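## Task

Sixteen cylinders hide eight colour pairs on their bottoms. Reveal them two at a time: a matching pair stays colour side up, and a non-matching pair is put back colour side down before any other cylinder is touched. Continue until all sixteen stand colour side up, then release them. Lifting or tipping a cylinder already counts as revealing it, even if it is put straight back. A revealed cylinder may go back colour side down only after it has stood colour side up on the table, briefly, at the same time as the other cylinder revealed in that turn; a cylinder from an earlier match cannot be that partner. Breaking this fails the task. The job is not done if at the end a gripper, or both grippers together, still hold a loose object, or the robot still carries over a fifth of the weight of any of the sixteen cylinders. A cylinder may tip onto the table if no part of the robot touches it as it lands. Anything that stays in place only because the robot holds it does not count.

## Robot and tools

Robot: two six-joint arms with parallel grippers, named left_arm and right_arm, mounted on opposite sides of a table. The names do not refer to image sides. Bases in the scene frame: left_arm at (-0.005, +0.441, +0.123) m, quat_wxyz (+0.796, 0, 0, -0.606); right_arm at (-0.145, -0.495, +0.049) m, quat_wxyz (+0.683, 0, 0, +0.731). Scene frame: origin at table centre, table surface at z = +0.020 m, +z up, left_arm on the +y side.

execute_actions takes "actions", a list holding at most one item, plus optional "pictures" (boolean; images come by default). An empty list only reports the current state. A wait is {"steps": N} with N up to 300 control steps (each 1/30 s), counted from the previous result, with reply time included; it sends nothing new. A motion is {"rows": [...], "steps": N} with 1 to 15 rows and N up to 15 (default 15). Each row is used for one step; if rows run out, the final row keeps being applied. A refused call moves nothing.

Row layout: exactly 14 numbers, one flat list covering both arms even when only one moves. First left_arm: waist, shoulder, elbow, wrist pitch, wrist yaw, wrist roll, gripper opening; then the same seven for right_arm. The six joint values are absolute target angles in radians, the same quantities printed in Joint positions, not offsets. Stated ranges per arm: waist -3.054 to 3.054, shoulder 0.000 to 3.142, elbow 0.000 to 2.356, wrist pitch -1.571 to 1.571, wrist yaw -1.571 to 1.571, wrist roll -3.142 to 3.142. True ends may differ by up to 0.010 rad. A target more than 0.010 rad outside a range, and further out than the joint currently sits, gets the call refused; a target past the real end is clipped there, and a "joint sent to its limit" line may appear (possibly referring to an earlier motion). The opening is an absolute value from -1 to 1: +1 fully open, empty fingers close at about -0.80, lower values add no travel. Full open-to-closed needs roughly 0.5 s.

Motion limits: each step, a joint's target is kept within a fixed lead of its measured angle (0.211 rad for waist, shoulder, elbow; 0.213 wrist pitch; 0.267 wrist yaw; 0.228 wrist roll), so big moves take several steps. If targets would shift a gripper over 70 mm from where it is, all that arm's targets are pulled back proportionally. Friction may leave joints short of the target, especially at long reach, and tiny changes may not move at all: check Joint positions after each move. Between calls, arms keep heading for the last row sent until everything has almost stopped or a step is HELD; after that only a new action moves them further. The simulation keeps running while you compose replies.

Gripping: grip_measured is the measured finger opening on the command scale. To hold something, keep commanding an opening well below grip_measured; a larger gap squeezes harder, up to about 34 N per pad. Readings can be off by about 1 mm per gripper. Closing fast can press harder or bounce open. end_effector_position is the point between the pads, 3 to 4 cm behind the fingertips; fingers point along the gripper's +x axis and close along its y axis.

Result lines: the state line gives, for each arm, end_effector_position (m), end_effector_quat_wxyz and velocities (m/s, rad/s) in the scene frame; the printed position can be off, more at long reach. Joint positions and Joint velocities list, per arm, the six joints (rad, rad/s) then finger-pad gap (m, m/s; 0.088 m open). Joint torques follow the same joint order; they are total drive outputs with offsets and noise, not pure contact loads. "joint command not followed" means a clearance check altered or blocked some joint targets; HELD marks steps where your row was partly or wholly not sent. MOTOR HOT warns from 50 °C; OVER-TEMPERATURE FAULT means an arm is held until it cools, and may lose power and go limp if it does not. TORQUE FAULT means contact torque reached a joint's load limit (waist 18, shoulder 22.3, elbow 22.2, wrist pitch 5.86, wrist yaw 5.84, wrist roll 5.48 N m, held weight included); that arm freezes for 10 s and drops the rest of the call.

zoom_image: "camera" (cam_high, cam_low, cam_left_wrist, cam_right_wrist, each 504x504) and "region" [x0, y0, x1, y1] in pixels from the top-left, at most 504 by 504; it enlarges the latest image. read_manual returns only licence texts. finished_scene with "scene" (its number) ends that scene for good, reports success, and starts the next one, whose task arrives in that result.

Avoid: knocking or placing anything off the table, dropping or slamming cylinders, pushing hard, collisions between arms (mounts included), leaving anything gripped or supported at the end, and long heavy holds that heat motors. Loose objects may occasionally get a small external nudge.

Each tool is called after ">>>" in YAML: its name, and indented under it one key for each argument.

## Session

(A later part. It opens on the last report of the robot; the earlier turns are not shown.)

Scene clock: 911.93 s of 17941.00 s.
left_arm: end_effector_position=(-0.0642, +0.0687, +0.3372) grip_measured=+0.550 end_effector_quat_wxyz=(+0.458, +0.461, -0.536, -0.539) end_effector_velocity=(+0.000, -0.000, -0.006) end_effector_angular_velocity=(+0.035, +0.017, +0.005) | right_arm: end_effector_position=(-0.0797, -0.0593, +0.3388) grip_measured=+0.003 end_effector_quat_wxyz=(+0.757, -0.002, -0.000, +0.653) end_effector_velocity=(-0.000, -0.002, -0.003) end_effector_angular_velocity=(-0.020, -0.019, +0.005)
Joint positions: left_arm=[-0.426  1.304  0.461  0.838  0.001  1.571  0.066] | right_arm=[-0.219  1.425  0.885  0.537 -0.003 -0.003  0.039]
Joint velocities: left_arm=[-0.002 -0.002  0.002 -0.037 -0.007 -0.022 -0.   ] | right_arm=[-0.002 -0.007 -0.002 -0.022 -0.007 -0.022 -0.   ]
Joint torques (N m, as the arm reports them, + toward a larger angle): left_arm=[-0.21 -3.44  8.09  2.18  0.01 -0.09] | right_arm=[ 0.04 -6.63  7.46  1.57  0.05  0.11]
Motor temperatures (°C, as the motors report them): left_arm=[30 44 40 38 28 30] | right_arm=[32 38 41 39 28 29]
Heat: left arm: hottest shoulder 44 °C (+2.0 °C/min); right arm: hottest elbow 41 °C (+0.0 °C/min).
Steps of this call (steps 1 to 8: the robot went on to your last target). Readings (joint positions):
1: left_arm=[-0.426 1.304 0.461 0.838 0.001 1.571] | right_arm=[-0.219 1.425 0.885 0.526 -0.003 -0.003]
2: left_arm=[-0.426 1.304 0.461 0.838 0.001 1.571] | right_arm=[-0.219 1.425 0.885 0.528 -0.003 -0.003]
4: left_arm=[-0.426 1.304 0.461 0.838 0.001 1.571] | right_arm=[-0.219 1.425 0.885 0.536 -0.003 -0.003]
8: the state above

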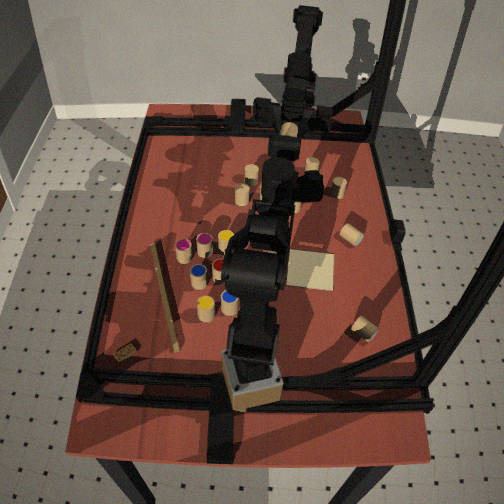

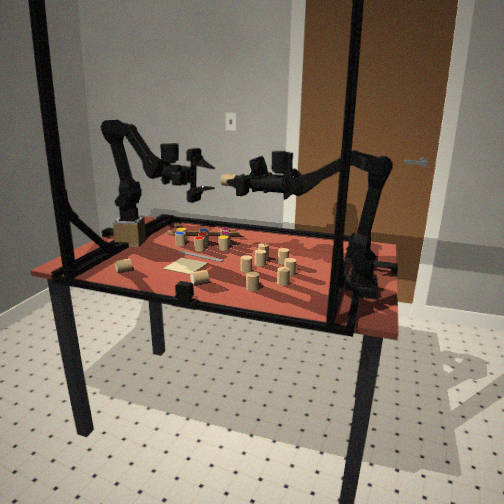

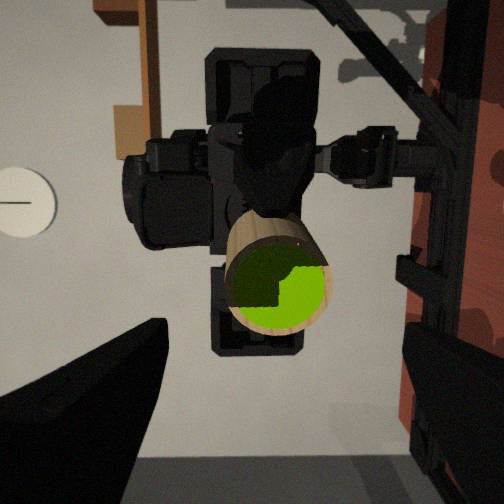

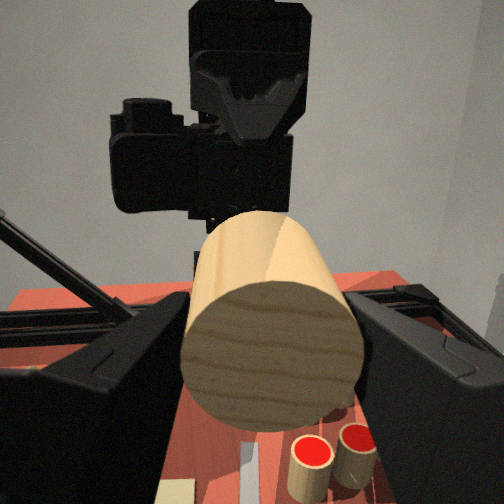

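>>> execute_actions:
  actions:
    - {"rows":[[-0.428,1.4,0.545,0.86,0,1.571,0.55,-0.218,1.424,0.885,0.53,0,0,-0.3],[-0.428,1.4,0.545,0.86,0,1.571,0.55,-0.218,1.424,0.885,0.53,0,0,-0.3],[-0.428,1.4,0.545,0.86,0,1.571,0.55,-0.218,1.424,0.885,0.53,0,0,-0.3],[-0.428,1.49,0.62,0.876,0,1.571,0.55,-0.218,1.424,0.885,0.53,0,0,-0.3],[-0.428,1.49,0.62,0.876,0,1.571,0.55,-0.218,1.424,0.885,0.53,0,0,-0.3],[-0.428,1.49,0.62,0.876,0,1.571,0.55,-0.218,1.424,0.885,0.53,0,0,-0.3],[-0.428,1.583,0.696,0.892,0,1.571,0.55,-0.218,1.424,0.885,0.53,0,0,-0.3],[-0.428,1.583,0.696,0.892,0,1.571,0.55,-0.218,1.424,0.885,0.53,0,0,-0.3],[-0.428,1.583,0.696,0.892,0,1.571,0.55,-0.218,1.424,0.885,0.53,0,0,-0.3],[-0.428,1.583,0.696,0.892,0,1.571,0.55,-0.218,1.424,0.885,0.53,0,0,-0.3],[-0.428,1.583,0.696,0.892,0,1.571,0.55,-0.218,1.424,0.885,0.53,0,0,-0.3],[-0.428,1.583,0.696,0.892,0,1.571,0.1,-0.218,1.424,0.885,0.53,0,0,-0.3]],"steps":15}
  pictures: false

>>> execute_actions:
  actions:
    - {"rows":[[-0.428,1.583,0.696,0.892,0,1.571,0.0,-0.218,1.424,0.885,0.53,0,0,-0.3],[-0.428,1.583,0.696,0.892,0,1.571,-0.3,-0.218,1.424,0.885,0.53,0,0,-0.3],[-0.428,1.583,0.696,0.892,0,1.571,-0.3,-0.218,1.424,0.885,0.53,0,0,-0.3],[-0.428,1.583,0.696,0.892,0,1.571,-0.3,-0.218,1.424,0.885,0.53,0,0,-0.3],[-0.428,1.583,0.696,0.892,0,1.571,-0.3,-0.218,1.424,0.885,0.53,0,0,-0.3],[-0.428,1.583,0.696,0.892,0,1.571,-0.3,-0.218,1.424,0.885,0.53,0,0,0.45],[-0.428,1.583,0.696,0.892,0,1.571,-0.3,-0.218,1.424,0.885,0.53,0,0,0.45],[-0.428,1.583,0.696,0.892,0,1.571,-0.3,-0.218,1.424,0.885,0.53,0,0,0.45],[-0.428,1.583,0.696,0.892,0,1.571,-0.3,-0.218,1.424,0.885,0.53,0,0,0.45],[-0.428,1.583,0.696,0.892,0,1.571,-0.3,-0.218,1.424,0.885,0.53,0,0,0.45],[-0.428,1.47,0.6,0.872,0,1.571,-0.3,-0.218,1.424,0.885,0.53,0,0,0.45],[-0.428,1.47,0.6,0.872,0,1.571,-0.3,-0.218,1.424,0.885,0.53,0,0,0.45],[-0.428,1.47,0.6,0.872,0,1.571,-0.3,-0.218,1.424,0.885,0.53,0,0,0.45],[-0.428,1.31,0.47,0.84,0,1.571,-0.3,-0.218,1.424,0.885,0.53,0,0,0.45]],"steps":15}
  pictures: false

>>> execute_actions:
  actions:
    - {"rows":[[-0.428,1.31,0.47,0.84,0,1.571,-0.3,-0.218,1.424,0.885,0.53,0,0,0.45],[-0.428,1.31,0.47,0.84,0,1.571,-0.3,-0.218,1.424,0.885,0.53,0,0,0.45],[-0.95,1.28,0.6,-0.83,0,1.571,-0.3,-0.3,1.4,1.05,-1.145,0,0,0.45]],"steps":15}
  pictures: false

>>> execute_actions:
  actions:
    - {"rows":[[-0.95,1.28,0.6,-0.83,0,1.571,-0.3,-0.3,1.4,1.05,-1.145,0,0,0.45],[-0.95,1.28,0.6,-0.83,0,1.571,-0.3,-0.3,1.4,1.05,-1.145,0,0,0.45],[-0.95,1.28,0.6,-0.83,0,1.571,-0.3,-0.3,1.4,1.05,-1.145,0,0,0.45],[-0.95,1.28,0.6,-0.83,0,1.571,-0.3,-0.3,1.4,1.05,-1.145,0,0,0.45],[-0.95,1.28,0.6,-0.83,0,1.571,-0.3,-0.3,1.4,1.05,-1.145,0,0,0.45],[-0.95,1.28,0.6,-0.83,0,1.571,-0.3,-0.3,1.4,1.05,-1.145,0,0,0.45],[-0.95,1.28,0.6,-0.83,0,1.571,-0.3,-0.3,1.4,1.05,-1.145,0,0,0.45],[-0.95,1.28,0.6,-0.83,0,1.571,-0.3,-0.3,1.4,1.05,-1.145,0,0,0.45],[-0.95,1.28,0.6,-0.83,0,1.571,-0.3,-0.3,1.4,1.05,-1.145,0,0,0.45],[-0.95,1.28,0.6,-0.83,0,1.571,-0.3,-0.3,1.4,1.05,-1.145,0,0,0.45],[-0.95,1.491,0.75,-0.83,0,1.571,-0.3,-0.3,1.54,1.113,-1.145,0,0,0.45]],"steps":15}
  pictures: false

>>> execute_actions:
  actions:
    - {"steps":12}

Scene clock: 928.10 s of 17941.00 s.
left_arm: end_effector_position=(-0.0742, +0.0059, +0.3372) grip_measured=+0.185 end_effector_quat_wxyz=(+0.458, +0.460, -0.537, -0.538) end_effector_velocity=(-0.003, -0.005, +0.016) end_effector_angular_velocity=(-0.040, +0.014, -0.010) | right_arm: end_effector_position=(-0.0796, -0.0593, +0.3366) grip_measured=+0.003 end_effector_quat_wxyz=(+0.758, -0.004, +0.003, +0.653) end_effector_velocity=(+0.000, +0.000, -0.007) end_effector_angular_velocity=(-0.025, +0.011, +0.005)
Joint positions: left_arm=[-0.426  1.576  0.684  0.889  0.001  1.571  0.048] | right_arm=[-0.219  1.425  0.885  0.53  -0.002 -0.002  0.039]
Joint velocities: left_arm=[-0.002  0.002  0.037  0.007  0.007 -0.007 -0.073] | right_arm=[-0.002  0.002 -0.002 -0.022 -0.007  0.007 -0.   ]
Joint torques (N m, as the arm reports them, + toward a larger angle): left_arm=[-0.2  -5.06  8.03  2.2   0.01 -0.09] | right_arm=[ 0.04 -6.8   7.63  1.45  0.04  0.09]
Motor temperatures (°C, as the motors report them): left_arm=[30 43 41 41 28 30] | right_arm=[32 39 41 41 28 29]
Heat: left arm: hottest shoulder 43 °C (+1.0 °C/min); right arm: hottest elbow 41 °C (-1.0 °C/min).
Steps of this call (steps 1 to 30: the robot went on to your last target; steps 31 to 470: nothing new was sent; steps 471 to 485: all 15 steps of this action). Readings (joint positions):
471: left_arm=[-0.426 1.319 0.473 0.841 0.001 1.571] | right_arm=[-0.219 1.425 0.885 0.537 -0.002 -0.002]
472: left_arm=[-0.426 1.342 0.492 0.849 0.001 1.571] | right_arm=[-0.219 1.425 0.885 0.535 -0.002 -0.002]
474: left_arm=[-0.426 1.392 0.535 0.857 0.001 1.571] | right_arm=[-0.219 1.425 0.885 0.532 -0.002 -0.002]
478: left_arm=[-0.426 1.511 0.636 0.881 0.001 1.571] | right_arm=[-0.219 1.425 0.885 0.530 -0.002 -0.002]
485: the state above

Scene clock: 928.60 s of 17941.00 s.
left_arm: end_effector_position=(-0.0686, +0.0419, +0.3368) grip_measured=+0.032 end_effector_quat_wxyz=(+0.455, +0.463, -0.535, -0.541) end_effector_velocity=(+0.060, +0.377, -0.002) end_effector_angular_velocity=(-0.030, +0.012, +0.005) | right_arm: end_effector_position=(-0.0797, -0.0593, +0.3369) grip_measured=+0.436 end_effector_quat_wxyz=(+0.757, -0.004, +0.003, +0.653) end_effector_velocity=(-0.000, -0.000, -0.006) end_effector_angular_velocity=(-0.020, -0.019, +0.005)
Joint positions: left_arm=[-0.426  1.424  0.556  0.854  0.001  1.571  0.041] | right_arm=[-0.219  1.425  0.885  0.531 -0.003 -0.002  0.06 ]
Joint velocities: left_arm=[-0.002 -1.609 -1.35  -0.227 -0.007 -0.007 -0.   ] | right_arm=[-0.002  0.002 -0.007 -0.007 -0.007 -0.022  0.007]
Joint torques (N m, as the arm reports them, + toward a larger angle): left_arm=[-0.19 -4.88  8.24  2.32  0.02 -0.08] | right_arm=[ 0.03 -6.8   7.6   1.39  0.06  0.09]
Motor temperatures (°C, as the motors report them): left_arm=[30 43 41 41 28 30] | right_arm=[32 39 41 41 28 29]
Heat: left arm: hottest shoulder 43 °C (+1.0 °C/min); right arm: hottest elbow 41 °C (-1.0 °C/min).
Steps of this call (steps 1 to 15: all 15 steps of this action). Readings (joint positions):
1: left_arm=[-0.426 1.576 0.685 0.889 0.001 1.571] | right_arm=[-0.219 1.425 0.885 0.530 -0.002 -0.002]
2: left_arm=[-0.426 1.576 0.686 0.888 0.001 1.571] | right_arm=[-0.219 1.425 0.885 0.532 -0.002 -0.002]
4: left_arm=[-0.426 1.577 0.686 0.890 0.001 1.571] | right_arm=[-0.219 1.425 0.885 0.530 -0.002 -0.002]
8: left_arm=[-0.426 1.577 0.686 0.890 0.001 1.571] | right_arm=[-0.219 1.425 0.885 0.531 -0.003 -0.002]
15: the state above

Scene clock: 929.10 s of 17941.00 s.
left_arm: end_effector_position=(-0.2234, +0.1701, +0.2385) grip_measured=+0.031 end_effector_quat_wxyz=(+0.086, +0.491, -0.508, -0.703) end_effector_velocity=(+0.160, +0.209, -0.349) end_effector_angular_velocity=(+1.561, -1.250, -0.012) | right_arm: end_effector_position=(-0.0535, -0.1080, +0.2516) grip_measured=+0.450 end_effector_quat_wxyz=(+0.742, -0.202, +0.253, +0.587) end_effector_velocity=(-0.057, -0.251, -0.330) end_effector_angular_velocity=(-1.875, +0.422, +0.005)
Joint positions: left_arm=[-0.946  1.288  0.595  0.047  0.005  1.571  0.041] | right_arm=[-0.301  1.398  1.049 -0.31   0.001 -0.002  0.061]
Joint velocities: left_arm=[-0.022 -0.002 -0.002 -2.    -0.007 -0.007 -0.   ] | right_arm=[-0.002 -0.002  0.002 -1.927  0.007 -0.022  0.   ]
Joint torques (N m, as the arm reports them, + toward a larger angle): left_arm=[-0.18 -4.88  7.79  1.73 -0.08 -0.07] | right_arm=[ 0.06 -6.16  7.66  1.13 -0.06  0.1 ]
Motor temperatures (°C, as the motors report them): left_arm=[30 43 41 41 28 30] | right_arm=[32 39 41 41 28 29]
Heat: left arm: hottest shoulder 43 °C (+1.0 °C/min); right arm: hottest elbow 41 °C (-1.0 °C/min).
Steps of this call (steps 1 to 15: all 15 steps of this action). Readings (joint positions):
1: left_arm=[-0.426 1.379 0.520 0.851 0.001 1.571] | right_arm=[-0.219 1.425 0.885 0.531 -0.003 -0.002]
2: left_arm=[-0.426 1.351 0.501 0.850 0.001 1.571] | right_arm=[-0.219 1.425 0.885 0.531 -0.003 -0.002]
4: left_arm=[-0.495 1.319 0.530 0.734 -0.020 1.571] | right_arm=[-0.242 1.422 0.944 0.402 -0.007 -0.002]
8: left_arm=[-0.736 1.292 0.587 0.506 -0.006 1.571] | right_arm=[-0.298 1.403 1.037 0.154 0.001 -0.002]
15: the state above

Scene clock: 929.60 s of 17941.00 s.
left_arm: end_effector_position=(-0.1439, +0.2697, +0.1490) grip_measured=+0.031 end_effector_quat_wxyz=(-0.226, +0.662, -0.244, -0.672) end_effector_velocity=(+0.011, +0.018, +0.010) end_effector_angular_velocity=(+0.383, -0.299, -0.000) | right_arm: end_effector_position=(-0.0853, -0.2418, +0.1520) grip_measured=+0.450 end_effector_quat_wxyz=(+0.562, -0.433, +0.546, +0.445) end_effector_velocity=(-0.022, -0.082, -0.095) end_effector_angular_velocity=(-0.762, +0.203, +0.006)
Joint positions: left_arm=[-0.948  1.468  0.721 -0.795  0.004  1.57   0.04 ] | right_arm=[-0.301  1.518  1.095 -1.119  0.001 -0.002  0.061]
Joint velocities: left_arm=[-0.007  0.315  0.335 -0.505  0.007 -0.007 -0.   ] | right_arm=[-0.002  0.398  0.012 -0.403 -0.022 -0.007 -0.   ]
Joint torques (N m, as the arm reports them, + toward a larger angle): left_arm=[-0.2  -4.28  6.08  0.16 -0.05 -0.01] | right_arm=[ 0.04 -6.88  7.91 -0.01 -0.06  0.08]
Motor temperatures (°C, as the motors report them): left_arm=[30 43 41 41 28 30] | right_arm=[32 39 41 41 28 29]
Heat: left arm: hottest shoulder 43 °C (+1.0 °C/min); right arm: hottest elbow 41 °C (-1.0 °C/min).
Steps of this call (steps 1 to 15: all 15 steps of this action). Readings (joint positions):
1: left_arm=[-0.946 1.288 0.594 -0.020 0.005 1.571] | right_arm=[-0.301 1.398 1.049 -0.374 0.001 -0.002]
2: left_arm=[-0.946 1.288 0.594 -0.087 0.005 1.571] | right_arm=[-0.301 1.398 1.049 -0.440 0.001 -0.002]
4: left_arm=[-0.946 1.288 0.595 -0.220 0.005 1.571] | right_arm=[-0.301 1.398 1.049 -0.575 0.001 -0.002]
8: left_arm=[-0.947 1.288 0.594 -0.484 0.005 1.571] | right_arm=[-0.301 1.398 1.049 -0.839 0.001 -0.002]
15: the state above

Scene clock: 930.00 s of 17941.00 s.
left_arm: end_effector_position=(-0.1427, +0.2712, +0.1497) grip_measured=+0.030 end_effector_quat_wxyz=(-0.236, +0.666, -0.234, -0.668) end_effector_velocity=(+0.004, +0.000, -0.000) end_effector_angular_velocity=(-0.008, -0.022, +0.005) | right_arm: end_effector_position=(-0.0860, -0.2448, +0.1507) grip_measured=+0.450 end_effector_quat_wxyz=(+0.554, -0.440, +0.554, +0.439) end_effector_velocity=(-0.001, -0.002, -0.000) end_effector_angular_velocity=(-0.005, +0.009, +0.005)
Joint positions: left_arm=[-0.948  1.486  0.741 -0.828  0.004  1.57   0.04 ] | right_arm=[-0.301  1.533  1.104 -1.143  0.001 -0.002  0.061]
Joint velocities: left_arm=[-0.002 -0.002 -0.002 -0.007 -0.022 -0.007 -0.   ] | right_arm=[-0.002 -0.002 -0.002 -0.007 -0.007 -0.007 -0.   ]
Joint torques (N m, as the arm reports them, + toward a larger angle): left_arm=[-0.21 -3.6   6.77  0.3  -0.05 -0.01] | right_arm=[ 0.11 -5.27  7.1   0.   -0.05  0.09]
Motor temperatures (°C, as the motors report them): left_arm=[30 43 41 41 28 30] | right_arm=[32 39 41 41 28 29]
Heat: left arm: hottest shoulder 43 °C (+1.0 °C/min); right arm: hottest elbow 41 °C (-1.0 °C/min).
Steps of this call (steps 1 to 12: the robot went on to your last target). Readings (joint positions):
1: left_arm=[-0.948 1.474 0.729 -0.808 0.004 1.570] | right_arm=[-0.301 1.528 1.095 -1.130 0.001 -0.002]
2: left_arm=[-0.948 1.478 0.733 -0.815 0.004 1.570] | right_arm=[-0.301 1.532 1.095 -1.135 0.001 -0.002]
4: left_arm=[-0.948 1.482 0.738 -0.822 0.004 1.570] | right_arm=[-0.301 1.533 1.099 -1.139 0.001 -0.002]
8: left_arm=[-0.948 1.485 0.741 -0.827 0.004 1.570] | right_arm=[-0.301 1.533 1.104 -1.142 0.001 -0.002]
12: the state above

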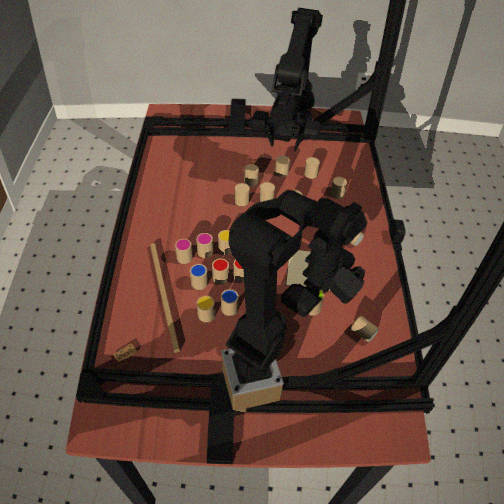

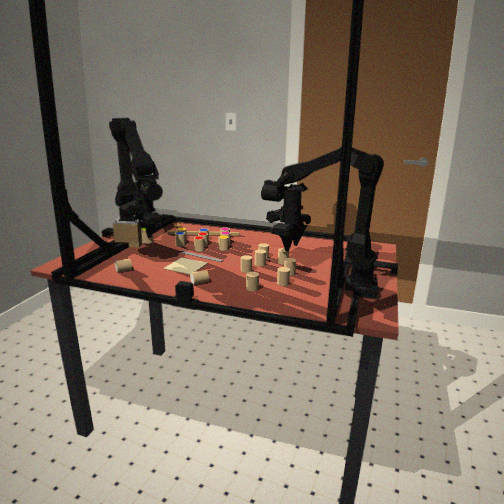

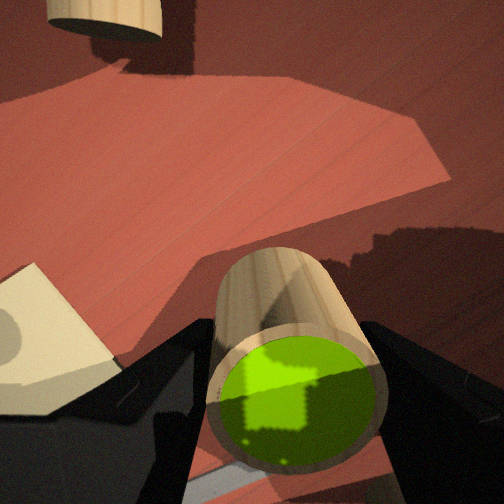

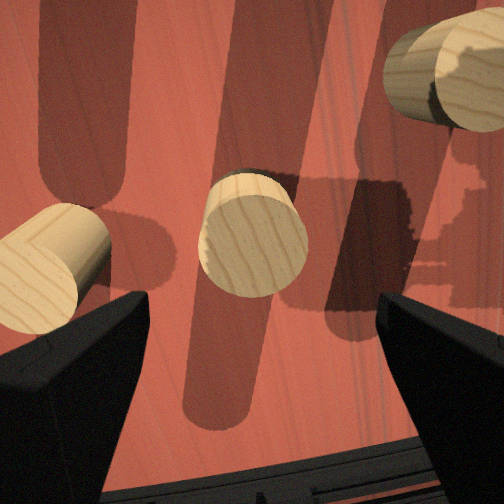

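>>> execute_actions:
  actions:
    - {"rows":[[-0.95,1.555,0.7,-0.72,0,1.571,-0.3,-0.297,1.568,1.043,-1.046,0,0,0.45],[-0.95,1.555,0.7,-0.72,0,1.571,-0.3,-0.297,1.568,1.043,-1.046,0,0,0.45],[-0.95,1.555,0.7,-0.72,0,1.571,-0.3,-0.297,1.568,1.043,-1.046,0,0,0.45],[-0.95,1.62,0.652,-0.605,0,1.571,-0.3,-0.297,1.598,0.973,-0.946,0,0,0.45],[-0.95,1.62,0.652,-0.605,0,1.571,-0.3,-0.297,1.598,0.973,-0.946,0,0,0.45],[-0.95,1.62,0.652,-0.605,0,1.571,-0.3,-0.297,1.598,0.973,-0.946,0,0,0.45],[-0.95,1.665,0.622,-0.53,0,1.571,-0.3,-0.297,1.63,0.904,-0.848,0,0,0.45],[-0.95,1.665,0.622,-0.53,0,1.571,-0.3,-0.297,1.63,0.904,-0.848,0,0,0.45],[-0.95,1.665,0.622,-0.53,0,1.571,-0.3,-0.297,1.63,0.904,-0.848,0,0,0.45],[-0.95,1.687,0.605,-0.495,0,1.571,-0.3,-0.297,1.63,0.904,-0.848,0,0,0.45],[-0.95,1.687,0.605,-0.495,0,1.571,-0.3,-0.297,1.63,0.904,-0.848,0,0,0.45],[-0.95,1.687,0.605,-0.495,0,1.571,-0.3,-0.297,1.63,0.904,-0.848,0,0,0.45],[-0.95,1.687,0.605,-0.495,0,1.571,-0.3,-0.297,1.63,0.904,-0.848,0,0,0.1]],"steps":15}
  pictures: false

>>> execute_actions:
  actions:
    - {"rows":[[-0.95,1.687,0.605,-0.495,0,1.571,-0.3,-0.297,1.63,0.904,-0.848,0,0,0.1],[-0.95,1.687,0.605,-0.495,0,1.571,-0.3,-0.297,1.63,0.904,-0.848,0,0,0.0],[-0.95,1.687,0.605,-0.495,0,1.571,0.5,-0.297,1.63,0.904,-0.848,0,0,-0.3],[-0.95,1.687,0.605,-0.495,0,1.571,0.5,-0.297,1.63,0.904,-0.848,0,0,-0.3],[-0.95,1.687,0.605,-0.495,0,1.571,0.5,-0.297,1.63,0.904,-0.848,0,0,-0.3],[-0.95,1.687,0.605,-0.495,0,1.571,0.5,-0.297,1.63,0.904,-0.848,0,0,-0.3],[-0.95,1.687,0.605,-0.495,0,1.571,0.5,-0.297,1.598,0.973,-0.946,0,0,-0.3],[-0.95,1.62,0.652,-0.605,0,1.571,0.5,-0.297,1.598,0.973,-0.946,0,0,-0.3],[-0.95,1.62,0.652,-0.605,0,1.571,0.5,-0.297,1.568,1.043,-1.046,0,0,-0.3],[-0.95,1.555,0.7,-0.72,0,1.571,0.5,-0.297,1.568,1.043,-1.046,0,0,-0.3],[-0.95,1.555,0.7,-0.72,0,1.571,0.5,-0.297,1.54,1.113,-1.145,0,0,-0.3],[-0.95,1.491,0.75,-0.83,0,1.571,0.5,-0.297,1.54,1.113,-1.145,0,0,-0.3],[-0.95,1.491,0.75,-0.83,0,1.571,0.5,-0.297,1.46,1.113,-1.145,0,0,-0.3]],"steps":15}
  pictures: false

>>> execute_actions:
  actions:
    - {"rows":[[-0.95,1.25,0.6,-0.7,0,1.571,0.55,-0.25,1.4,1.1,-1.0,0,0,-0.3],[-0.95,1.25,0.6,-0.7,0,1.571,0.55,-0.25,1.4,1.1,-1.0,0,0,-0.3],[-0.95,1.25,0.6,-0.7,0,1.571,0.55,-0.218,1.4,1.1,0.53,0,0,-0.3],[-0.428,1.1,0.5,0.75,0,1.571,0.55,-0.218,1.4,1.1,0.53,0,0,-0.3]],"steps":15}
  pictures: false

>>> execute_actions:
  actions:
    - {"rows":[[-0.428,1.1,0.35,0.75,0,1.571,0.55,-0.218,1.424,0.885,0.54,0,0,-0.3],[-0.428,1.1,0.35,0.75,0,1.571,0.55,-0.218,1.424,0.885,0.54,0,0,-0.3],[-0.428,1.1,0.35,0.75,0,1.571,0.55,-0.218,1.424,0.885,0.54,0,0,-0.3],[-0.428,1.1,0.35,0.75,0,1.571,0.55,-0.218,1.424,0.885,0.54,0,0,-0.3],[-0.428,1.1,0.35,0.75,0,1.571,0.55,-0.218,1.424,0.885,0.54,0,0,-0.3],[-0.428,1.1,0.35,0.75,0,1.571,0.55,-0.218,1.424,0.885,0.54,0,0,-0.3],[-0.428,1.1,0.35,0.75,0,1.571,0.55,-0.218,1.424,0.885,0.54,0,0,-0.3],[-0.428,1.1,0.35,0.75,0,1.571,0.55,-0.218,1.424,0.885,0.54,0,0,-0.3],[-0.428,1.1,0.35,0.75,0,1.571,0.55,-0.218,1.424,0.885,0.54,0,0,-0.3],[-0.428,1.1,0.35,0.75,0,1.571,0.55,-0.218,1.424,0.885,0.54,0,0,-0.3],[-0.428,1.1,0.35,0.75,0,1.571,0.55,-0.218,1.424,0.885,0.54,0,0,-0.3],[-0.428,1.31,0.47,0.84,0,1.571,0.55,-0.218,1.424,0.885,0.54,0,0,-0.3]],"steps":15}
  pictures: false

>>> execute_actions:
  actions:
    - {"steps":14}

Scene clock: 944.63 s of 17941.00 s.
left_arm: end_effector_position=(-0.1428, +0.2713, +0.0847) grip_measured=+0.020 end_effector_quat_wxyz=(-0.237, +0.666, -0.233, -0.668) end_effector_velocity=(-0.003, -0.005, -0.007) end_effector_angular_velocity=(-0.037, +0.020, +0.005) | right_arm: end_effector_position=(-0.0859, -0.2435, +0.0819) grip_measured=+0.211 end_effector_quat_wxyz=(+0.554, -0.440, +0.554, +0.439) end_effector_velocity=(+0.002, +0.010, +0.000) end_effector_angular_velocity=(+0.052, -0.005, +0.005)
Joint positions: left_arm=[-0.948  1.681  0.61  -0.504  0.004  1.57   0.04 ] | right_arm=[-0.3    1.626  0.908 -0.852  0.001 -0.002  0.049]
Joint velocities: left_arm=[-0.002  0.017 -0.022  0.081 -0.007 -0.007  0.   ] | right_arm=[-0.002 -0.002 -0.002  0.051 -0.007 -0.007 -0.072]
Joint torques (N m, as the arm reports them, + toward a larger angle): left_arm=[-0.21 -4.01  4.07  0.59 -0.04 -0.01] | right_arm=[ 0.2  -5.82  5.3   0.09 -0.01  0.06]
Motor temperatures (°C, as the motors report them): left_arm=[30 42 41 39 28 30] | right_arm=[32 38 41 40 28 29]
Heat: left arm: hottest shoulder 42 °C (+0.0 °C/min); right arm: hottest elbow 41 °C (-1.0 °C/min).
Steps of this call (steps 1 to 30: the robot went on to your last target; steps 31 to 424: nothing new was sent; steps 425 to 439: all 15 steps of this action). Readings (joint positions):
425: left_arm=[-0.948 1.496 0.737 -0.812 0.004 1.570] | right_arm=[-0.300 1.536 1.097 -1.126 0.001 -0.002]
426: left_arm=[-0.948 1.508 0.729 -0.773 0.004 1.570] | right_arm=[-0.300 1.538 1.086 -1.094 0.001 -0.002]
428: left_arm=[-0.948 1.546 0.709 -0.719 0.004 1.570] | right_arm=[-0.300 1.552 1.056 -1.043 0.001 -0.002]
432: left_arm=[-0.948 1.627 0.649 -0.588 0.004 1.570] | right_arm=[-0.300 1.595 0.961 -0.911 0.001 -0.002]
439: the state above

Scene clock: 945.13 s of 17941.00 s.
left_arm: end_effector_position=(-0.1454, +0.2680, +0.1423) grip_measured=+0.496 end_effector_quat_wxyz=(-0.234, +0.665, -0.237, -0.669) end_effector_velocity=(-0.049, -0.058, +0.170) end_effector_angular_velocity=(-0.305, +0.256, +0.019) | right_arm: end_effector_position=(-0.0859, -0.2422, +0.1554) grip_measured=+0.003 end_effector_quat_wxyz=(+0.566, -0.430, +0.542, +0.449) end_effector_velocity=(+0.002, +0.006, +0.275) end_effector_angular_velocity=(+0.741, -0.167, -0.014)
Joint positions: left_arm=[-0.948  1.512  0.732 -0.784  0.004  1.571  0.063] | right_arm=[-0.299  1.503  1.093 -1.119  0.    -0.002  0.039]
Joint velocities: left_arm=[-0.002 -0.442  0.374 -0.418  0.007 -0.022  0.003] | right_arm=[-0.007 -0.789  0.344 -0.374 -0.007  0.007 -0.   ]
Joint torques (N m, as the arm reports them, + toward a larger angle): left_arm=[-0.22 -3.3   4.39 -0.05 -0.05 -0.01] | right_arm=[ 0.18 -4.76  5.77  0.05 -0.05  0.09]
Motor temperatures (°C, as the motors report them): left_arm=[30 42 41 39 28 30] | right_arm=[32 38 41 40 28 29]
Heat: left arm: hottest shoulder 42 °C (+0.0 °C/min); right arm: hottest elbow 41 °C (-1.0 °C/min).
Steps of this call (steps 1 to 15: all 15 steps of this action). Readings (joint positions):
1: left_arm=[-0.948 1.681 0.609 -0.501 0.004 1.570] | right_arm=[-0.300 1.626 0.908 -0.851 0.001 -0.002]
2: left_arm=[-0.948 1.681 0.609 -0.499 0.004 1.570] | right_arm=[-0.300 1.626 0.908 -0.851 0.001 -0.002]
4: left_arm=[-0.948 1.681 0.609 -0.498 0.004 1.570] | right_arm=[-0.299 1.626 0.908 -0.850 0.000 -0.002]
8: left_arm=[-0.948 1.674 0.616 -0.518 0.004 1.571] | right_arm=[-0.299 1.625 0.930 -0.902 0.000 -0.002]
15: the state above

Scene clock: 945.63 s of 17941.00 s.
left_arm: end_effector_position=(-0.0593, +0.1208, +0.2598) grip_measured=+0.550 end_effector_quat_wxyz=(+0.293, +0.586, -0.396, -0.643) end_effector_velocity=(-0.012, -0.219, +0.356) end_effector_angular_velocity=(-1.915, +0.321, +0.071) | right_arm: end_effector_position=(-0.0820, -0.0823, +0.2840) grip_measured=+0.003 end_effector_quat_wxyz=(+0.732, -0.172, +0.199, +0.628) end_effector_velocity=(+0.033, +0.217, +0.373) end_effector_angular_velocity=(+1.960, -0.316, +0.015)
Joint positions: left_arm=[-0.437  1.109  0.508  0.051 -0.001  1.571  0.066] | right_arm=[-0.22   1.412  1.099 -0.22   0.001 -0.002  0.039]
Joint velocities: left_arm=[ 0.081 -0.012 -0.027  1.956  0.007  0.007 -0.   ] | right_arm=[-0.002 -0.002 -0.002  1.985 -0.007 -0.022 -0.   ]
Joint torques (N m, as the arm reports them, + toward a larger angle): left_arm=[ 0.1  -4.03  6.57  2.06  0.1  -0.1 ] | right_arm=[ 0.2  -7.88  7.77  1.63 -0.07  0.08]
Motor temperatures (°C, as the motors report them): left_arm=[30 42 41 39 28 30] | right_arm=[32 38 41 40 28 29]
Heat: left arm: hottest shoulder 42 °C (+0.0 °C/min); right arm: hottest elbow 41 °C (-1.0 °C/min).
Steps of this call (steps 1 to 15: all 15 steps of this action). Readings (joint positions):
1: left_arm=[-0.948 1.472 0.717 -0.758 0.004 1.570] | right_arm=[-0.295 1.472 1.099 -1.103 0.002 -0.002]
2: left_arm=[-0.948 1.414 0.682 -0.733 0.004 1.570] | right_arm=[-0.283 1.448 1.099 -1.064 0.003 -0.002]
4: left_arm=[-0.919 1.291 0.613 -0.684 0.015 1.571] | right_arm=[-0.250 1.419 1.099 -0.944 0.002 -0.002]
8: left_arm=[-0.653 1.136 0.520 -0.414 0.006 1.570] | right_arm=[-0.221 1.412 1.099 -0.679 0.001 -0.002]
15: the state above

Scene clock: 946.13 s of 17941.00 s.
left_arm: end_effector_position=(-0.0646, +0.0754, +0.3380) grip_measured=+0.550 end_effector_quat_wxyz=(+0.455, +0.462, -0.536, -0.541) end_effector_velocity=(-0.015, -0.120, -0.051) end_effector_angular_velocity=(+0.100, -0.009, +0.025) | right_arm: end_effector_position=(-0.0785, -0.0595, +0.3359) grip_measured=+0.003 end_effector_quat_wxyz=(+0.759, -0.006, +0.005, +0.651) end_effector_velocity=(-0.002, -0.000, +0.012) end_effector_angular_velocity=(+0.059, -0.016, +0.020)
Joint positions: left_arm=[-0.43   1.266  0.446  0.809 -0.001  1.571  0.066] | right_arm=[-0.22   1.425  0.886  0.523  0.001 -0.002  0.039]
Joint velocities: left_arm=[ 0.002  0.701  0.3    0.3   -0.022 -0.007 -0.   ] | right_arm=[-0.002 -0.002 -0.007  0.066 -0.022 -0.007 -0.   ]
Joint torques (N m, as the arm reports them, + toward a larger angle): left_arm=[ 0.15 -4.34  7.06  2.24  0.04 -0.12] | right_arm=[ 0.16 -6.72  7.5   1.66 -0.05  0.09]
Motor temperatures (°C, as the motors report them): left_arm=[30 42 41 39 28 30] | right_arm=[32 38 41 40 28 29]
Heat: left arm: hottest shoulder 42 °C (+0.0 °C/min); right arm: hottest elbow 41 °C (-1.0 °C/min).
Steps of this call (steps 1 to 15: all 15 steps of this action). Readings (joint positions):
1: left_arm=[-0.435 1.107 0.485 0.135 -0.001 1.571] | right_arm=[-0.220 1.411 1.072 -0.133 0.001 -0.002]
2: left_arm=[-0.433 1.099 0.454 0.205 -0.001 1.571] | right_arm=[-0.220 1.403 1.033 -0.062 0.001 -0.002]
4: left_arm=[-0.432 1.097 0.394 0.317 -0.001 1.571] | right_arm=[-0.220 1.402 0.955 0.055 0.001 -0.002]
8: left_arm=[-0.431 1.105 0.350 0.574 -0.001 1.571] | right_arm=[-0.220 1.436 0.879 0.298 0.001 -0.002]
15: the state above

Scene clock: 946.60 s of 17941.00 s.
left_arm: end_effector_position=(-0.0657, +0.0690, +0.3373) grip_measured=+0.550 end_effector_quat_wxyz=(+0.457, +0.460, -0.537, -0.539) end_effector_velocity=(+0.000, +0.000, -0.004) end_effector_angular_velocity=(+0.013, +0.005, +0.005) | right_arm: end_effector_position=(-0.0785, -0.0594, +0.3391) grip_measured=+0.003 end_effector_quat_wxyz=(+0.759, -0.001, -0.000, +0.651) end_effector_velocity=(-0.000, -0.001, -0.004) end_effector_angular_velocity=(-0.013, -0.005, +0.005)
Joint positions: left_arm=[-0.43   1.304  0.461  0.838 -0.001  1.571  0.066] | right_arm=[-0.22   1.425  0.886  0.538  0.001 -0.002  0.039]
Joint velocities: left_arm=[-0.002  0.002 -0.002 -0.007 -0.007 -0.007 -0.   ] | right_arm=[-0.002 -0.002 -0.007 -0.007 -0.007 -0.007 -0.   ]
Joint torques (N m, as the arm reports them, + toward a larger angle): left_arm=[ 0.18 -3.4   8.09  2.18  0.05 -0.11] | right_arm=[ 0.11 -6.69  7.43  1.58 -0.06  0.09]
Motor temperatures (°C, as the motors report them): left_arm=[30 42 41 39 28 30] | right_arm=[32 38 41 40 28 29]
Heat: left arm: hottest shoulder 42 °C (-1.0 °C/min); right arm: hottest elbow 41 °C (-1.0 °C/min).
Steps of this call (steps 1 to 14: the robot went on to your last target). Readings (joint positions):
1: left_arm=[-0.430 1.282 0.452 0.817 -0.001 1.571] | right_arm=[-0.220 1.425 0.886 0.525 0.001 -0.002]
2: left_arm=[-0.430 1.292 0.454 0.823 -0.001 1.571] | right_arm=[-0.220 1.425 0.886 0.527 0.001 -0.002]
4: left_arm=[-0.430 1.301 0.456 0.831 -0.001 1.571] | right_arm=[-0.220 1.425 0.886 0.535 0.001 -0.002]
8: left_arm=[-0.430 1.303 0.461 0.837 -0.001 1.571] | right_arm=[-0.220 1.425 0.886 0.537 0.001 -0.002]
14: the state above

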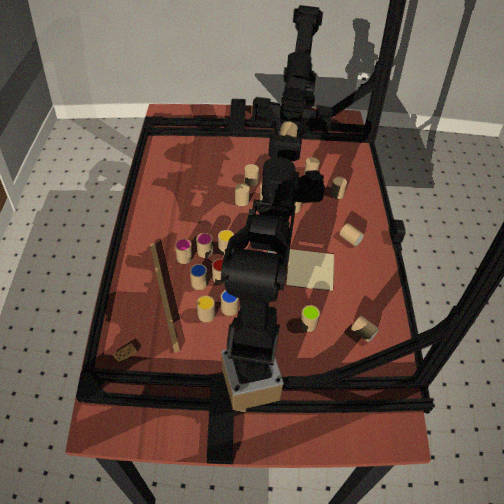

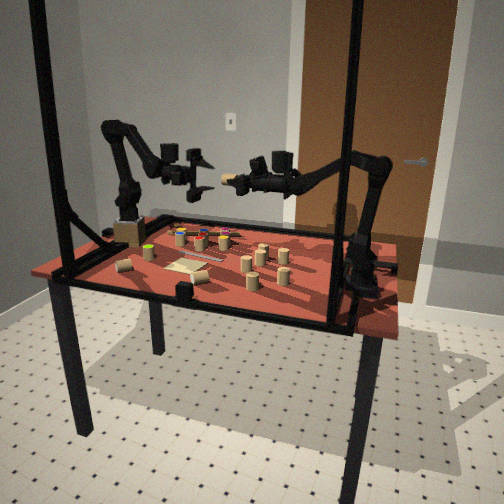

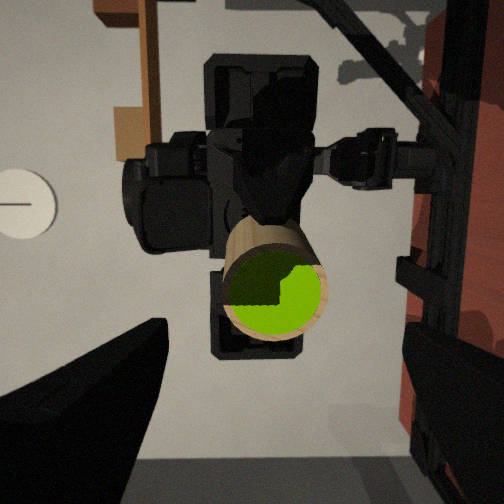

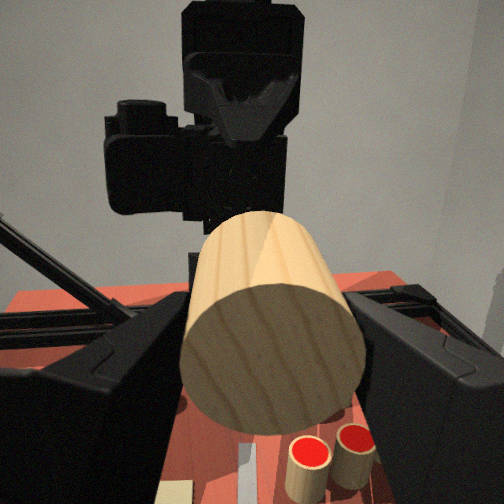

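>>> execute_actions:
  actions:
    - {"rows":[[-0.423,1.4,0.545,0.86,0,1.571,0.55,-0.218,1.424,0.885,0.525,0,0,-0.3],[-0.423,1.4,0.545,0.86,0,1.571,0.55,-0.218,1.424,0.885,0.525,0,0,-0.3],[-0.423,1.4,0.545,0.86,0,1.571,0.55,-0.218,1.424,0.885,0.525,0,0,-0.3],[-0.423,1.49,0.62,0.876,0,1.571,0.55,-0.218,1.424,0.885,0.525,0,0,-0.3],[-0.423,1.49,0.62,0.876,0,1.571,0.55,-0.218,1.424,0.885,0.525,0,0,-0.3],[-0.423,1.49,0.62,0.876,0,1.571,0.55,-0.218,1.424,0.885,0.525,0,0,-0.3],[-0.423,1.583,0.696,0.892,0,1.571,0.55,-0.218,1.424,0.885,0.525,0,0,-0.3],[-0.423,1.583,0.696,0.892,0,1.571,0.55,-0.218,1.424,0.885,0.525,0,0,-0.3],[-0.423,1.583,0.696,0.892,0,1.571,0.55,-0.218,1.424,0.885,0.525,0,0,-0.3],[-0.423,1.583,0.696,0.892,0,1.571,0.55,-0.218,1.424,0.885,0.525,0,0,-0.3],[-0.423,1.583,0.696,0.892,0,1.571,0.55,-0.218,1.424,0.885,0.525,0,0,-0.3],[-0.423,1.583,0.696,0.892,0,1.571,0.1,-0.218,1.424,0.885,0.525,0,0,-0.3]],"steps":15}
  pictures: false

>>> execute_actions:
  actions:
    - {"rows":[[-0.423,1.583,0.696,0.892,0,1.571,0.0,-0.218,1.424,0.885,0.525,0,0,-0.3],[-0.423,1.583,0.696,0.892,0,1.571,-0.3,-0.218,1.424,0.885,0.525,0,0,-0.3],[-0.423,1.583,0.696,0.892,0,1.571,-0.3,-0.218,1.424,0.885,0.525,0,0,-0.3],[-0.423,1.583,0.696,0.892,0,1.571,-0.3,-0.218,1.424,0.885,0.525,0,0,-0.3],[-0.423,1.583,0.696,0.892,0,1.571,-0.3,-0.218,1.424,0.885,0.525,0,0,-0.3],[-0.423,1.583,0.696,0.892,0,1.571,-0.3,-0.218,1.424,0.885,0.525,0,0,0.45],[-0.423,1.583,0.696,0.892,0,1.571,-0.3,-0.218,1.424,0.885,0.525,0,0,0.45],[-0.423,1.583,0.696,0.892,0,1.571,-0.3,-0.218,1.424,0.885,0.525,0,0,0.45],[-0.423,1.583,0.696,0.892,0,1.571,-0.3,-0.218,1.424,0.885,0.525,0,0,0.45],[-0.423,1.583,0.696,0.892,0,1.571,-0.3,-0.218,1.424,0.885,0.525,0,0,0.45],[-0.423,1.47,0.6,0.872,0,1.571,-0.3,-0.218,1.424,0.885,0.525,0,0,0.45],[-0.423,1.47,0.6,0.872,0,1.571,-0.3,-0.218,1.424,0.885,0.525,0,0,0.45],[-0.423,1.47,0.6,0.872,0,1.571,-0.3,-0.218,1.424,0.885,0.525,0,0,0.45],[-0.423,1.31,0.47,0.84,0,1.571,-0.3,-0.218,1.424,0.885,0.525,0,0,0.45]],"steps":15}
  pictures: false

>>> execute_actions:
  actions:
    - {"rows":[[-0.428,1.31,0.47,0.84,0,1.571,-0.3,-0.218,1.424,0.885,0.53,0,0,0.45],[-0.428,1.31,0.47,0.84,0,1.571,-0.3,-0.218,1.424,0.885,0.53,0,0,0.45],[-1.21,1.28,0.6,-0.83,0,1.571,-0.3,-0.53,1.4,1.05,-1.172,0,0,0.45]],"steps":15}
  pictures: false

>>> execute_actions:
  actions:
    - {"rows":[[-1.21,1.28,0.6,-0.83,0,1.571,-0.3,-0.53,1.6,1.3,-1.172,0,0,0.45],[-1.21,1.28,0.6,-0.83,0,1.571,-0.3,-0.53,1.6,1.3,-1.172,0,0,0.45],[-1.21,1.28,0.6,-0.83,0,1.571,-0.3,-0.53,1.6,1.3,-1.172,0,0,0.45],[-1.21,1.28,0.6,-0.83,0,1.571,-0.3,-0.53,1.6,1.3,-1.172,0,0,0.45],[-1.21,1.28,0.6,-0.83,0,1.571,-0.3,-0.53,1.6,1.3,-1.172,0,0,0.45],[-1.21,1.28,0.6,-0.83,0,1.571,-0.3,-0.53,1.7,1.4,-1.172,0,0,0.45],[-1.21,1.28,0.6,-0.83,0,1.571,-0.3,-0.53,1.7,1.4,-1.172,0,0,0.45],[-1.21,1.28,0.6,-0.83,0,1.571,-0.3,-0.53,1.7,1.4,-1.172,0,0,0.45],[-1.21,1.28,0.6,-0.83,0,1.571,-0.3,-0.53,1.7,1.4,-1.172,0,0,0.45],[-1.21,1.28,0.6,-0.83,0,1.571,-0.3,-0.53,1.7,1.4,-1.172,0,0,0.45],[-1.21,1.491,0.75,-0.83,0,1.571,-0.3,-0.53,1.812,1.415,-1.172,0,0,0.45]],"steps":15}
  pictures: false

>>> execute_actions:
  actions:
    - {"rows":[[-1.21,1.491,0.75,-0.83,0,1.571,-0.3,-0.53,1.812,1.415,-1.172,0,0,0.45],[-1.21,1.491,0.75,-0.83,0,1.571,-0.3,-0.53,1.812,1.415,-1.172,0,0,0.45],[-1.21,1.555,0.7,-0.72,0,1.571,-0.3,-0.53,1.812,1.415,-1.172,0,0,0.45],[-1.21,1.555,0.7,-0.72,0,1.571,-0.3,-0.53,1.812,1.415,-1.172,0,0,0.45],[-1.21,1.555,0.7,-0.72,0,1.571,-0.3,-0.53,1.812,1.415,-1.172,0,0,0.45],[-1.21,1.62,0.652,-0.605,0,1.571,-0.3,-0.53,1.812,1.415,-1.172,0,0,0.45],[-1.21,1.62,0.652,-0.605,0,1.571,-0.3,-0.53,1.812,1.415,-1.172,0,0,0.45],[-1.21,1.62,0.652,-0.605,0,1.571,-0.3,-0.53,1.812,1.415,-1.172,0,0,0.45],[-1.21,1.665,0.622,-0.53,0,1.571,-0.3,-0.53,1.812,1.415,-1.172,0,0,0.45],[-1.21,1.665,0.622,-0.53,0,1.571,-0.3,-0.53,1.812,1.415,-1.172,0,0,0.45],[-1.21,1.665,0.622,-0.53,0,1.571,-0.3,-0.53,1.812,1.415,-1.172,0,0,0.45],[-1.21,1.687,0.605,-0.495,0,1.571,-0.3,-0.53,1.812,1.415,-1.172,0,0,0.45]],"steps":15}

Scene clock: 966.33 s of 17941.00 s.
left_arm: end_effector_position=(-0.0735, +0.0058, +0.3372) grip_measured=+0.179 end_effector_quat_wxyz=(+0.459, +0.461, -0.537, -0.538) end_effector_velocity=(-0.003, -0.006, +0.014) end_effector_angular_velocity=(-0.035, +0.013, -0.010) | right_arm: end_effector_position=(-0.0787, -0.0594, +0.3357) grip_measured=+0.003 end_effector_quat_wxyz=(+0.759, -0.006, +0.005, +0.651) end_effector_velocity=(+0.002, -0.001, -0.005) end_effector_angular_velocity=(-0.021, +0.010, -0.010)
Joint positions: left_arm=[-0.425  1.576  0.684  0.889 -0.001  1.571  0.048] | right_arm=[-0.22   1.425  0.885  0.525  0.001 -0.002  0.039]
Joint velocities: left_arm=[-0.002  0.007  0.037  0.007  0.007 -0.007 -0.067] | right_arm=[-0.002 -0.002 -0.002 -0.022  0.007  0.007 -0.   ]
Joint torques (N m, as the arm reports them, + toward a larger angle): left_arm=[ 0.22 -5.13  7.99  2.21  0.06 -0.11] | right_arm=[ 0.06 -6.77  7.52  1.45 -0.03  0.06]
Motor temperatures (°C, as the motors report them): left_arm=[30 41 42 42 28 30] | right_arm=[31 39 42 42 28 29]
Heat: left arm: hottest elbow 42 °C (-2.0 °C/min); right arm: hottest elbow 42 °C (+1.0 °C/min).
Steps of this call (steps 1 to 30: the robot went on to your last target; steps 31 to 577: nothing new was sent; steps 578 to 592: all 15 steps of this action). Readings (joint positions):
578: left_arm=[-0.429 1.320 0.474 0.842 -0.001 1.571] | right_arm=[-0.220 1.425 0.885 0.537 0.001 -0.002]
579: left_arm=[-0.428 1.344 0.494 0.849 -0.001 1.571] | right_arm=[-0.220 1.425 0.885 0.533 0.001 -0.002]
581: left_arm=[-0.426 1.393 0.536 0.857 -0.001 1.571] | right_arm=[-0.220 1.425 0.885 0.528 0.001 -0.002]
585: left_arm=[-0.425 1.510 0.634 0.880 -0.001 1.571] | right_arm=[-0.220 1.425 0.885 0.526 0.001 -0.002]
592: the state above

Scene clock: 966.83 s of 17941.00 s.
left_arm: end_effector_position=(-0.0681, +0.0405, +0.3372) grip_measured=+0.031 end_effector_quat_wxyz=(+0.456, +0.463, -0.535, -0.540) end_effector_velocity=(+0.057, +0.377, -0.008) end_effector_angular_velocity=(+0.008, +0.006, -0.010) | right_arm: end_effector_position=(-0.0787, -0.0594, +0.3359) grip_measured=+0.437 end_effector_quat_wxyz=(+0.759, -0.005, +0.005, +0.651) end_effector_velocity=(-0.000, -0.001, -0.002) end_effector_angular_velocity=(-0.011, -0.021, +0.005)
Joint positions: left_arm=[-0.425  1.429  0.56   0.856 -0.001  1.571  0.041] | right_arm=[-0.22   1.425  0.885  0.525  0.001 -0.001  0.06 ]
Joint velocities: left_arm=[-0.002 -1.609 -1.346 -0.271  0.007 -0.007 -0.   ] | right_arm=[-0.002 -0.002 -0.002 -0.007 -0.007 -0.022  0.007]
Joint torques (N m, as the arm reports them, + toward a larger angle): left_arm=[ 0.18 -5.48  7.28  2.22  0.05 -0.13] | right_arm=[ 0.15 -6.75  7.58  1.41 -0.04  0.07]
Motor temperatures (°C, as the motors report them): left_arm=[30 41 42 42 28 30] | right_arm=[31 39 42 42 28 29]
Heat: left arm: hottest elbow 42 °C (-2.0 °C/min); right arm: hottest elbow 42 °C (+1.0 °C/min).
Steps of this call (steps 1 to 15: all 15 steps of this action). Readings (joint positions):
1: left_arm=[-0.425 1.576 0.685 0.889 -0.001 1.571] | right_arm=[-0.220 1.425 0.885 0.525 0.001 -0.002]
2: left_arm=[-0.425 1.576 0.686 0.888 -0.001 1.571] | right_arm=[-0.220 1.425 0.885 0.527 0.001 -0.002]
4: left_arm=[-0.425 1.578 0.686 0.890 -0.001 1.571] | right_arm=[-0.220 1.425 0.885 0.526 0.001 -0.002]
8: left_arm=[-0.425 1.578 0.686 0.890 -0.001 1.571] | right_arm=[-0.220 1.425 0.885 0.526 0.001 -0.002]
15: the state above

Scene clock: 967.33 s of 17941.00 s.
left_arm: end_effector_position=(-0.2732, +0.2120, +0.2449) grip_measured=+0.031 end_effector_quat_wxyz=(+0.034, +0.432, -0.560, -0.706) end_effector_velocity=(-0.142, +0.552, -0.352) end_effector_angular_velocity=(+1.378, -1.441, -1.521) | right_arm: end_effector_position=(+0.0360, -0.1330, +0.2580) grip_measured=+0.450 end_effector_quat_wxyz=(+0.812, -0.159, +0.255, +0.501) end_effector_velocity=(-0.117, -0.216, -0.346) end_effector_angular_velocity=(-1.736, +0.879, +0.019)
Joint positions: left_arm=[-1.133  1.288  0.594  0.084  0.001  1.571  0.04 ] | right_arm=[-0.532  1.403  1.045 -0.253  0.003 -0.002  0.061]
Joint velocities: left_arm=[-1.375 -0.017  0.007 -2.015  0.183 -0.007  0.   ] | right_arm=[ 0.017 -0.007  0.002 -1.956 -0.007  0.007 -0.   ]
Joint torques (N m, as the arm reports them, + toward a larger angle): left_arm=[ 1.9  -4.89  7.82  1.61 -0.13 -0.12] | right_arm=[ 0.11 -6.8   8.04  1.33 -0.13  0.05]
Motor temperatures (°C, as the motors report them): left_arm=[30 41 42 42 28 30] | right_arm=[32 39 42 42 28 29]
Heat: left arm: hottest elbow 42 °C (-2.0 °C/min); right arm: hottest elbow 42 °C (+1.0 °C/min).
Steps of this call (steps 1 to 15: all 15 steps of this action). Readings (joint positions):
1: left_arm=[-0.425 1.383 0.523 0.852 -0.001 1.571] | right_arm=[-0.220 1.425 0.885 0.525 0.001 -0.001]
2: left_arm=[-0.425 1.353 0.502 0.850 -0.001 1.571] | right_arm=[-0.220 1.425 0.885 0.525 0.001 -0.001]
4: left_arm=[-0.494 1.319 0.531 0.735 -0.020 1.572] | right_arm=[-0.270 1.424 0.931 0.429 -0.015 -0.001]
8: left_arm=[-0.733 1.292 0.588 0.508 -0.006 1.572] | right_arm=[-0.467 1.413 1.022 0.209 0.002 -0.001]
15: the state above

Scene clock: 967.83 s of 17941.00 s.
left_arm: end_effector_position=(-0.1844, +0.3102, +0.1491) grip_measured=+0.029 end_effector_quat_wxyz=(-0.309, +0.623, -0.330, -0.638) end_effector_velocity=(+0.046, +0.033, -0.002) end_effector_angular_velocity=(+0.360, -0.502, +0.020) | right_arm: end_effector_position=(+0.0058, -0.1931, +0.1561) grip_measured=+0.450 end_effector_quat_wxyz=(+0.617, -0.363, +0.585, +0.381) end_effector_velocity=(-0.052, -0.102, -0.171) end_effector_angular_velocity=(-0.932, +0.490, +0.001)
Joint positions: left_arm=[-1.207  1.468  0.722 -0.789  0.005  1.571  0.04 ] | right_arm=[-0.531  1.788  1.403 -1.134  0.003 -0.002  0.061]
Joint velocities: left_arm=[-0.002  0.31   0.286 -0.593 -0.007 -0.022 -0.   ] | right_arm=[-0.007  0.52   0.002 -0.535 -0.022 -0.007 -0.   ]
Joint torques (N m, as the arm reports them, + toward a larger angle): left_arm=[-0.19 -4.19  6.42  0.34 -0.04 -0.04] | right_arm=[ 0.11 -9.6   7.39  0.32 -0.1   0.09]
Motor temperatures (°C, as the motors report them): left_arm=[30 41 42 42 28 30] | right_arm=[32 39 42 42 28 29]
Heat: left arm: hottest elbow 42 °C (-2.0 °C/min); right arm: hottest elbow 42 °C (+1.0 °C/min).
Steps of this call (steps 1 to 15: all 15 steps of this action). Readings (joint positions):
1: left_arm=[-1.170 1.288 0.594 0.017 0.006 1.571] | right_arm=[-0.531 1.429 1.073 -0.338 0.003 -0.002]
2: left_arm=[-1.191 1.288 0.594 -0.051 0.006 1.571] | right_arm=[-0.531 1.472 1.129 -0.400 0.003 -0.002]
4: left_arm=[-1.204 1.288 0.594 -0.184 0.005 1.571] | right_arm=[-0.531 1.554 1.233 -0.512 0.003 -0.002]
8: left_arm=[-1.206 1.288 0.594 -0.446 0.005 1.571] | right_arm=[-0.531 1.645 1.349 -0.775 0.003 -0.002]
15: the state above

Scene clock: 968.33 s of 17941.00 s.
left_arm: end_effector_position=(-0.1818, +0.3122, +0.0861) grip_measured=+0.029 end_effector_quat_wxyz=(-0.322, +0.630, -0.317, -0.631) end_effector_velocity=(+0.013, +0.012, -0.039) end_effector_angular_velocity=(+0.030, -0.029, +0.005) | right_arm: end_effector_position=(+0.0027, -0.1994, +0.1497) grip_measured=+0.450 end_effector_quat_wxyz=(+0.601, -0.374, +0.602, +0.371) end_effector_velocity=(-0.001, +0.002, +0.000) end_effector_angular_velocity=(+0.010, +0.003, +0.024)
Joint positions: left_arm=[-1.208  1.677  0.613 -0.514  0.005  1.571  0.04 ] | right_arm=[-0.531  1.811  1.407 -1.171  0.003 -0.002  0.061]
Joint velocities: left_arm=[-0.002  0.115 -0.095  0.168  0.007 -0.007  0.   ] | right_arm=[ 0.002 -0.002 -0.002  0.007 -0.007 -0.022 -0.   ]
Joint torques (N m, as the arm reports them, + toward a larger angle): left_arm=[-0.23 -4.33  4.29  0.64 -0.06 -0.03] | right_arm=[ 0.05 -8.18  7.19 -0.02 -0.1   0.07]
Motor temperatures (°C, as the motors report them): left_arm=[30 41 42 42 28 30] | right_arm=[32 39 42 42 28 29]
Heat: left arm: hottest elbow 42 °C (-2.0 °C/min); right arm: hottest elbow 42 °C (+1.0 °C/min).
Steps of this call (steps 1 to 15: all 15 steps of this action). Readings (joint positions):
1: left_arm=[-1.207 1.474 0.729 -0.804 0.005 1.571] | right_arm=[-0.531 1.802 1.403 -1.147 0.003 -0.002]
2: left_arm=[-1.207 1.478 0.733 -0.813 0.005 1.571] | right_arm=[-0.531 1.809 1.403 -1.153 0.003 -0.002]
4: left_arm=[-1.207 1.504 0.725 -0.763 0.005 1.571] | right_arm=[-0.531 1.811 1.403 -1.163 0.003 -0.002]
8: left_arm=[-1.208 1.587 0.680 -0.648 0.005 1.571] | right_arm=[-0.531 1.811 1.407 -1.169 0.003 -0.002]
15: the state above

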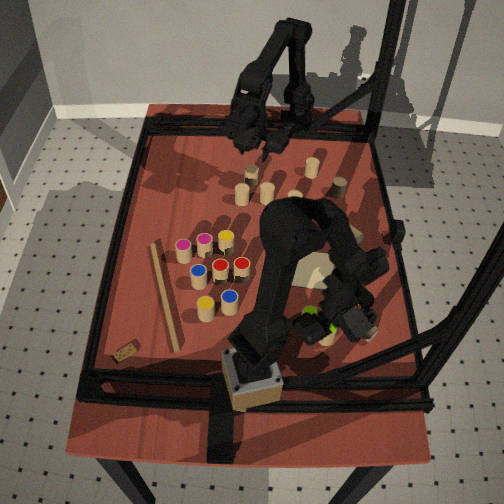

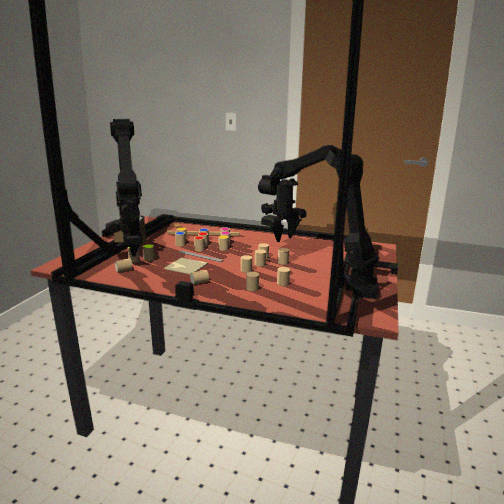

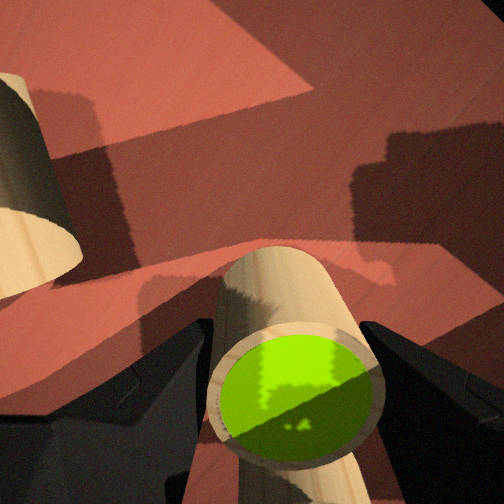

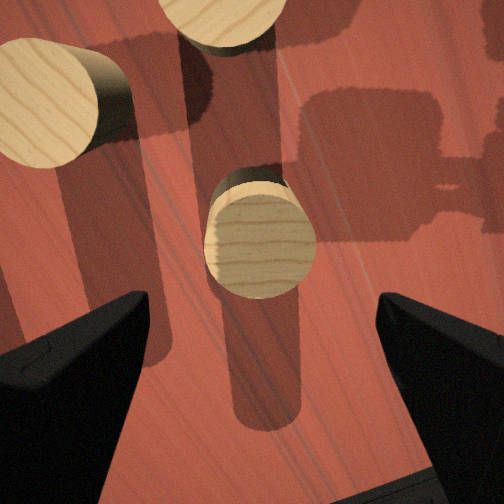

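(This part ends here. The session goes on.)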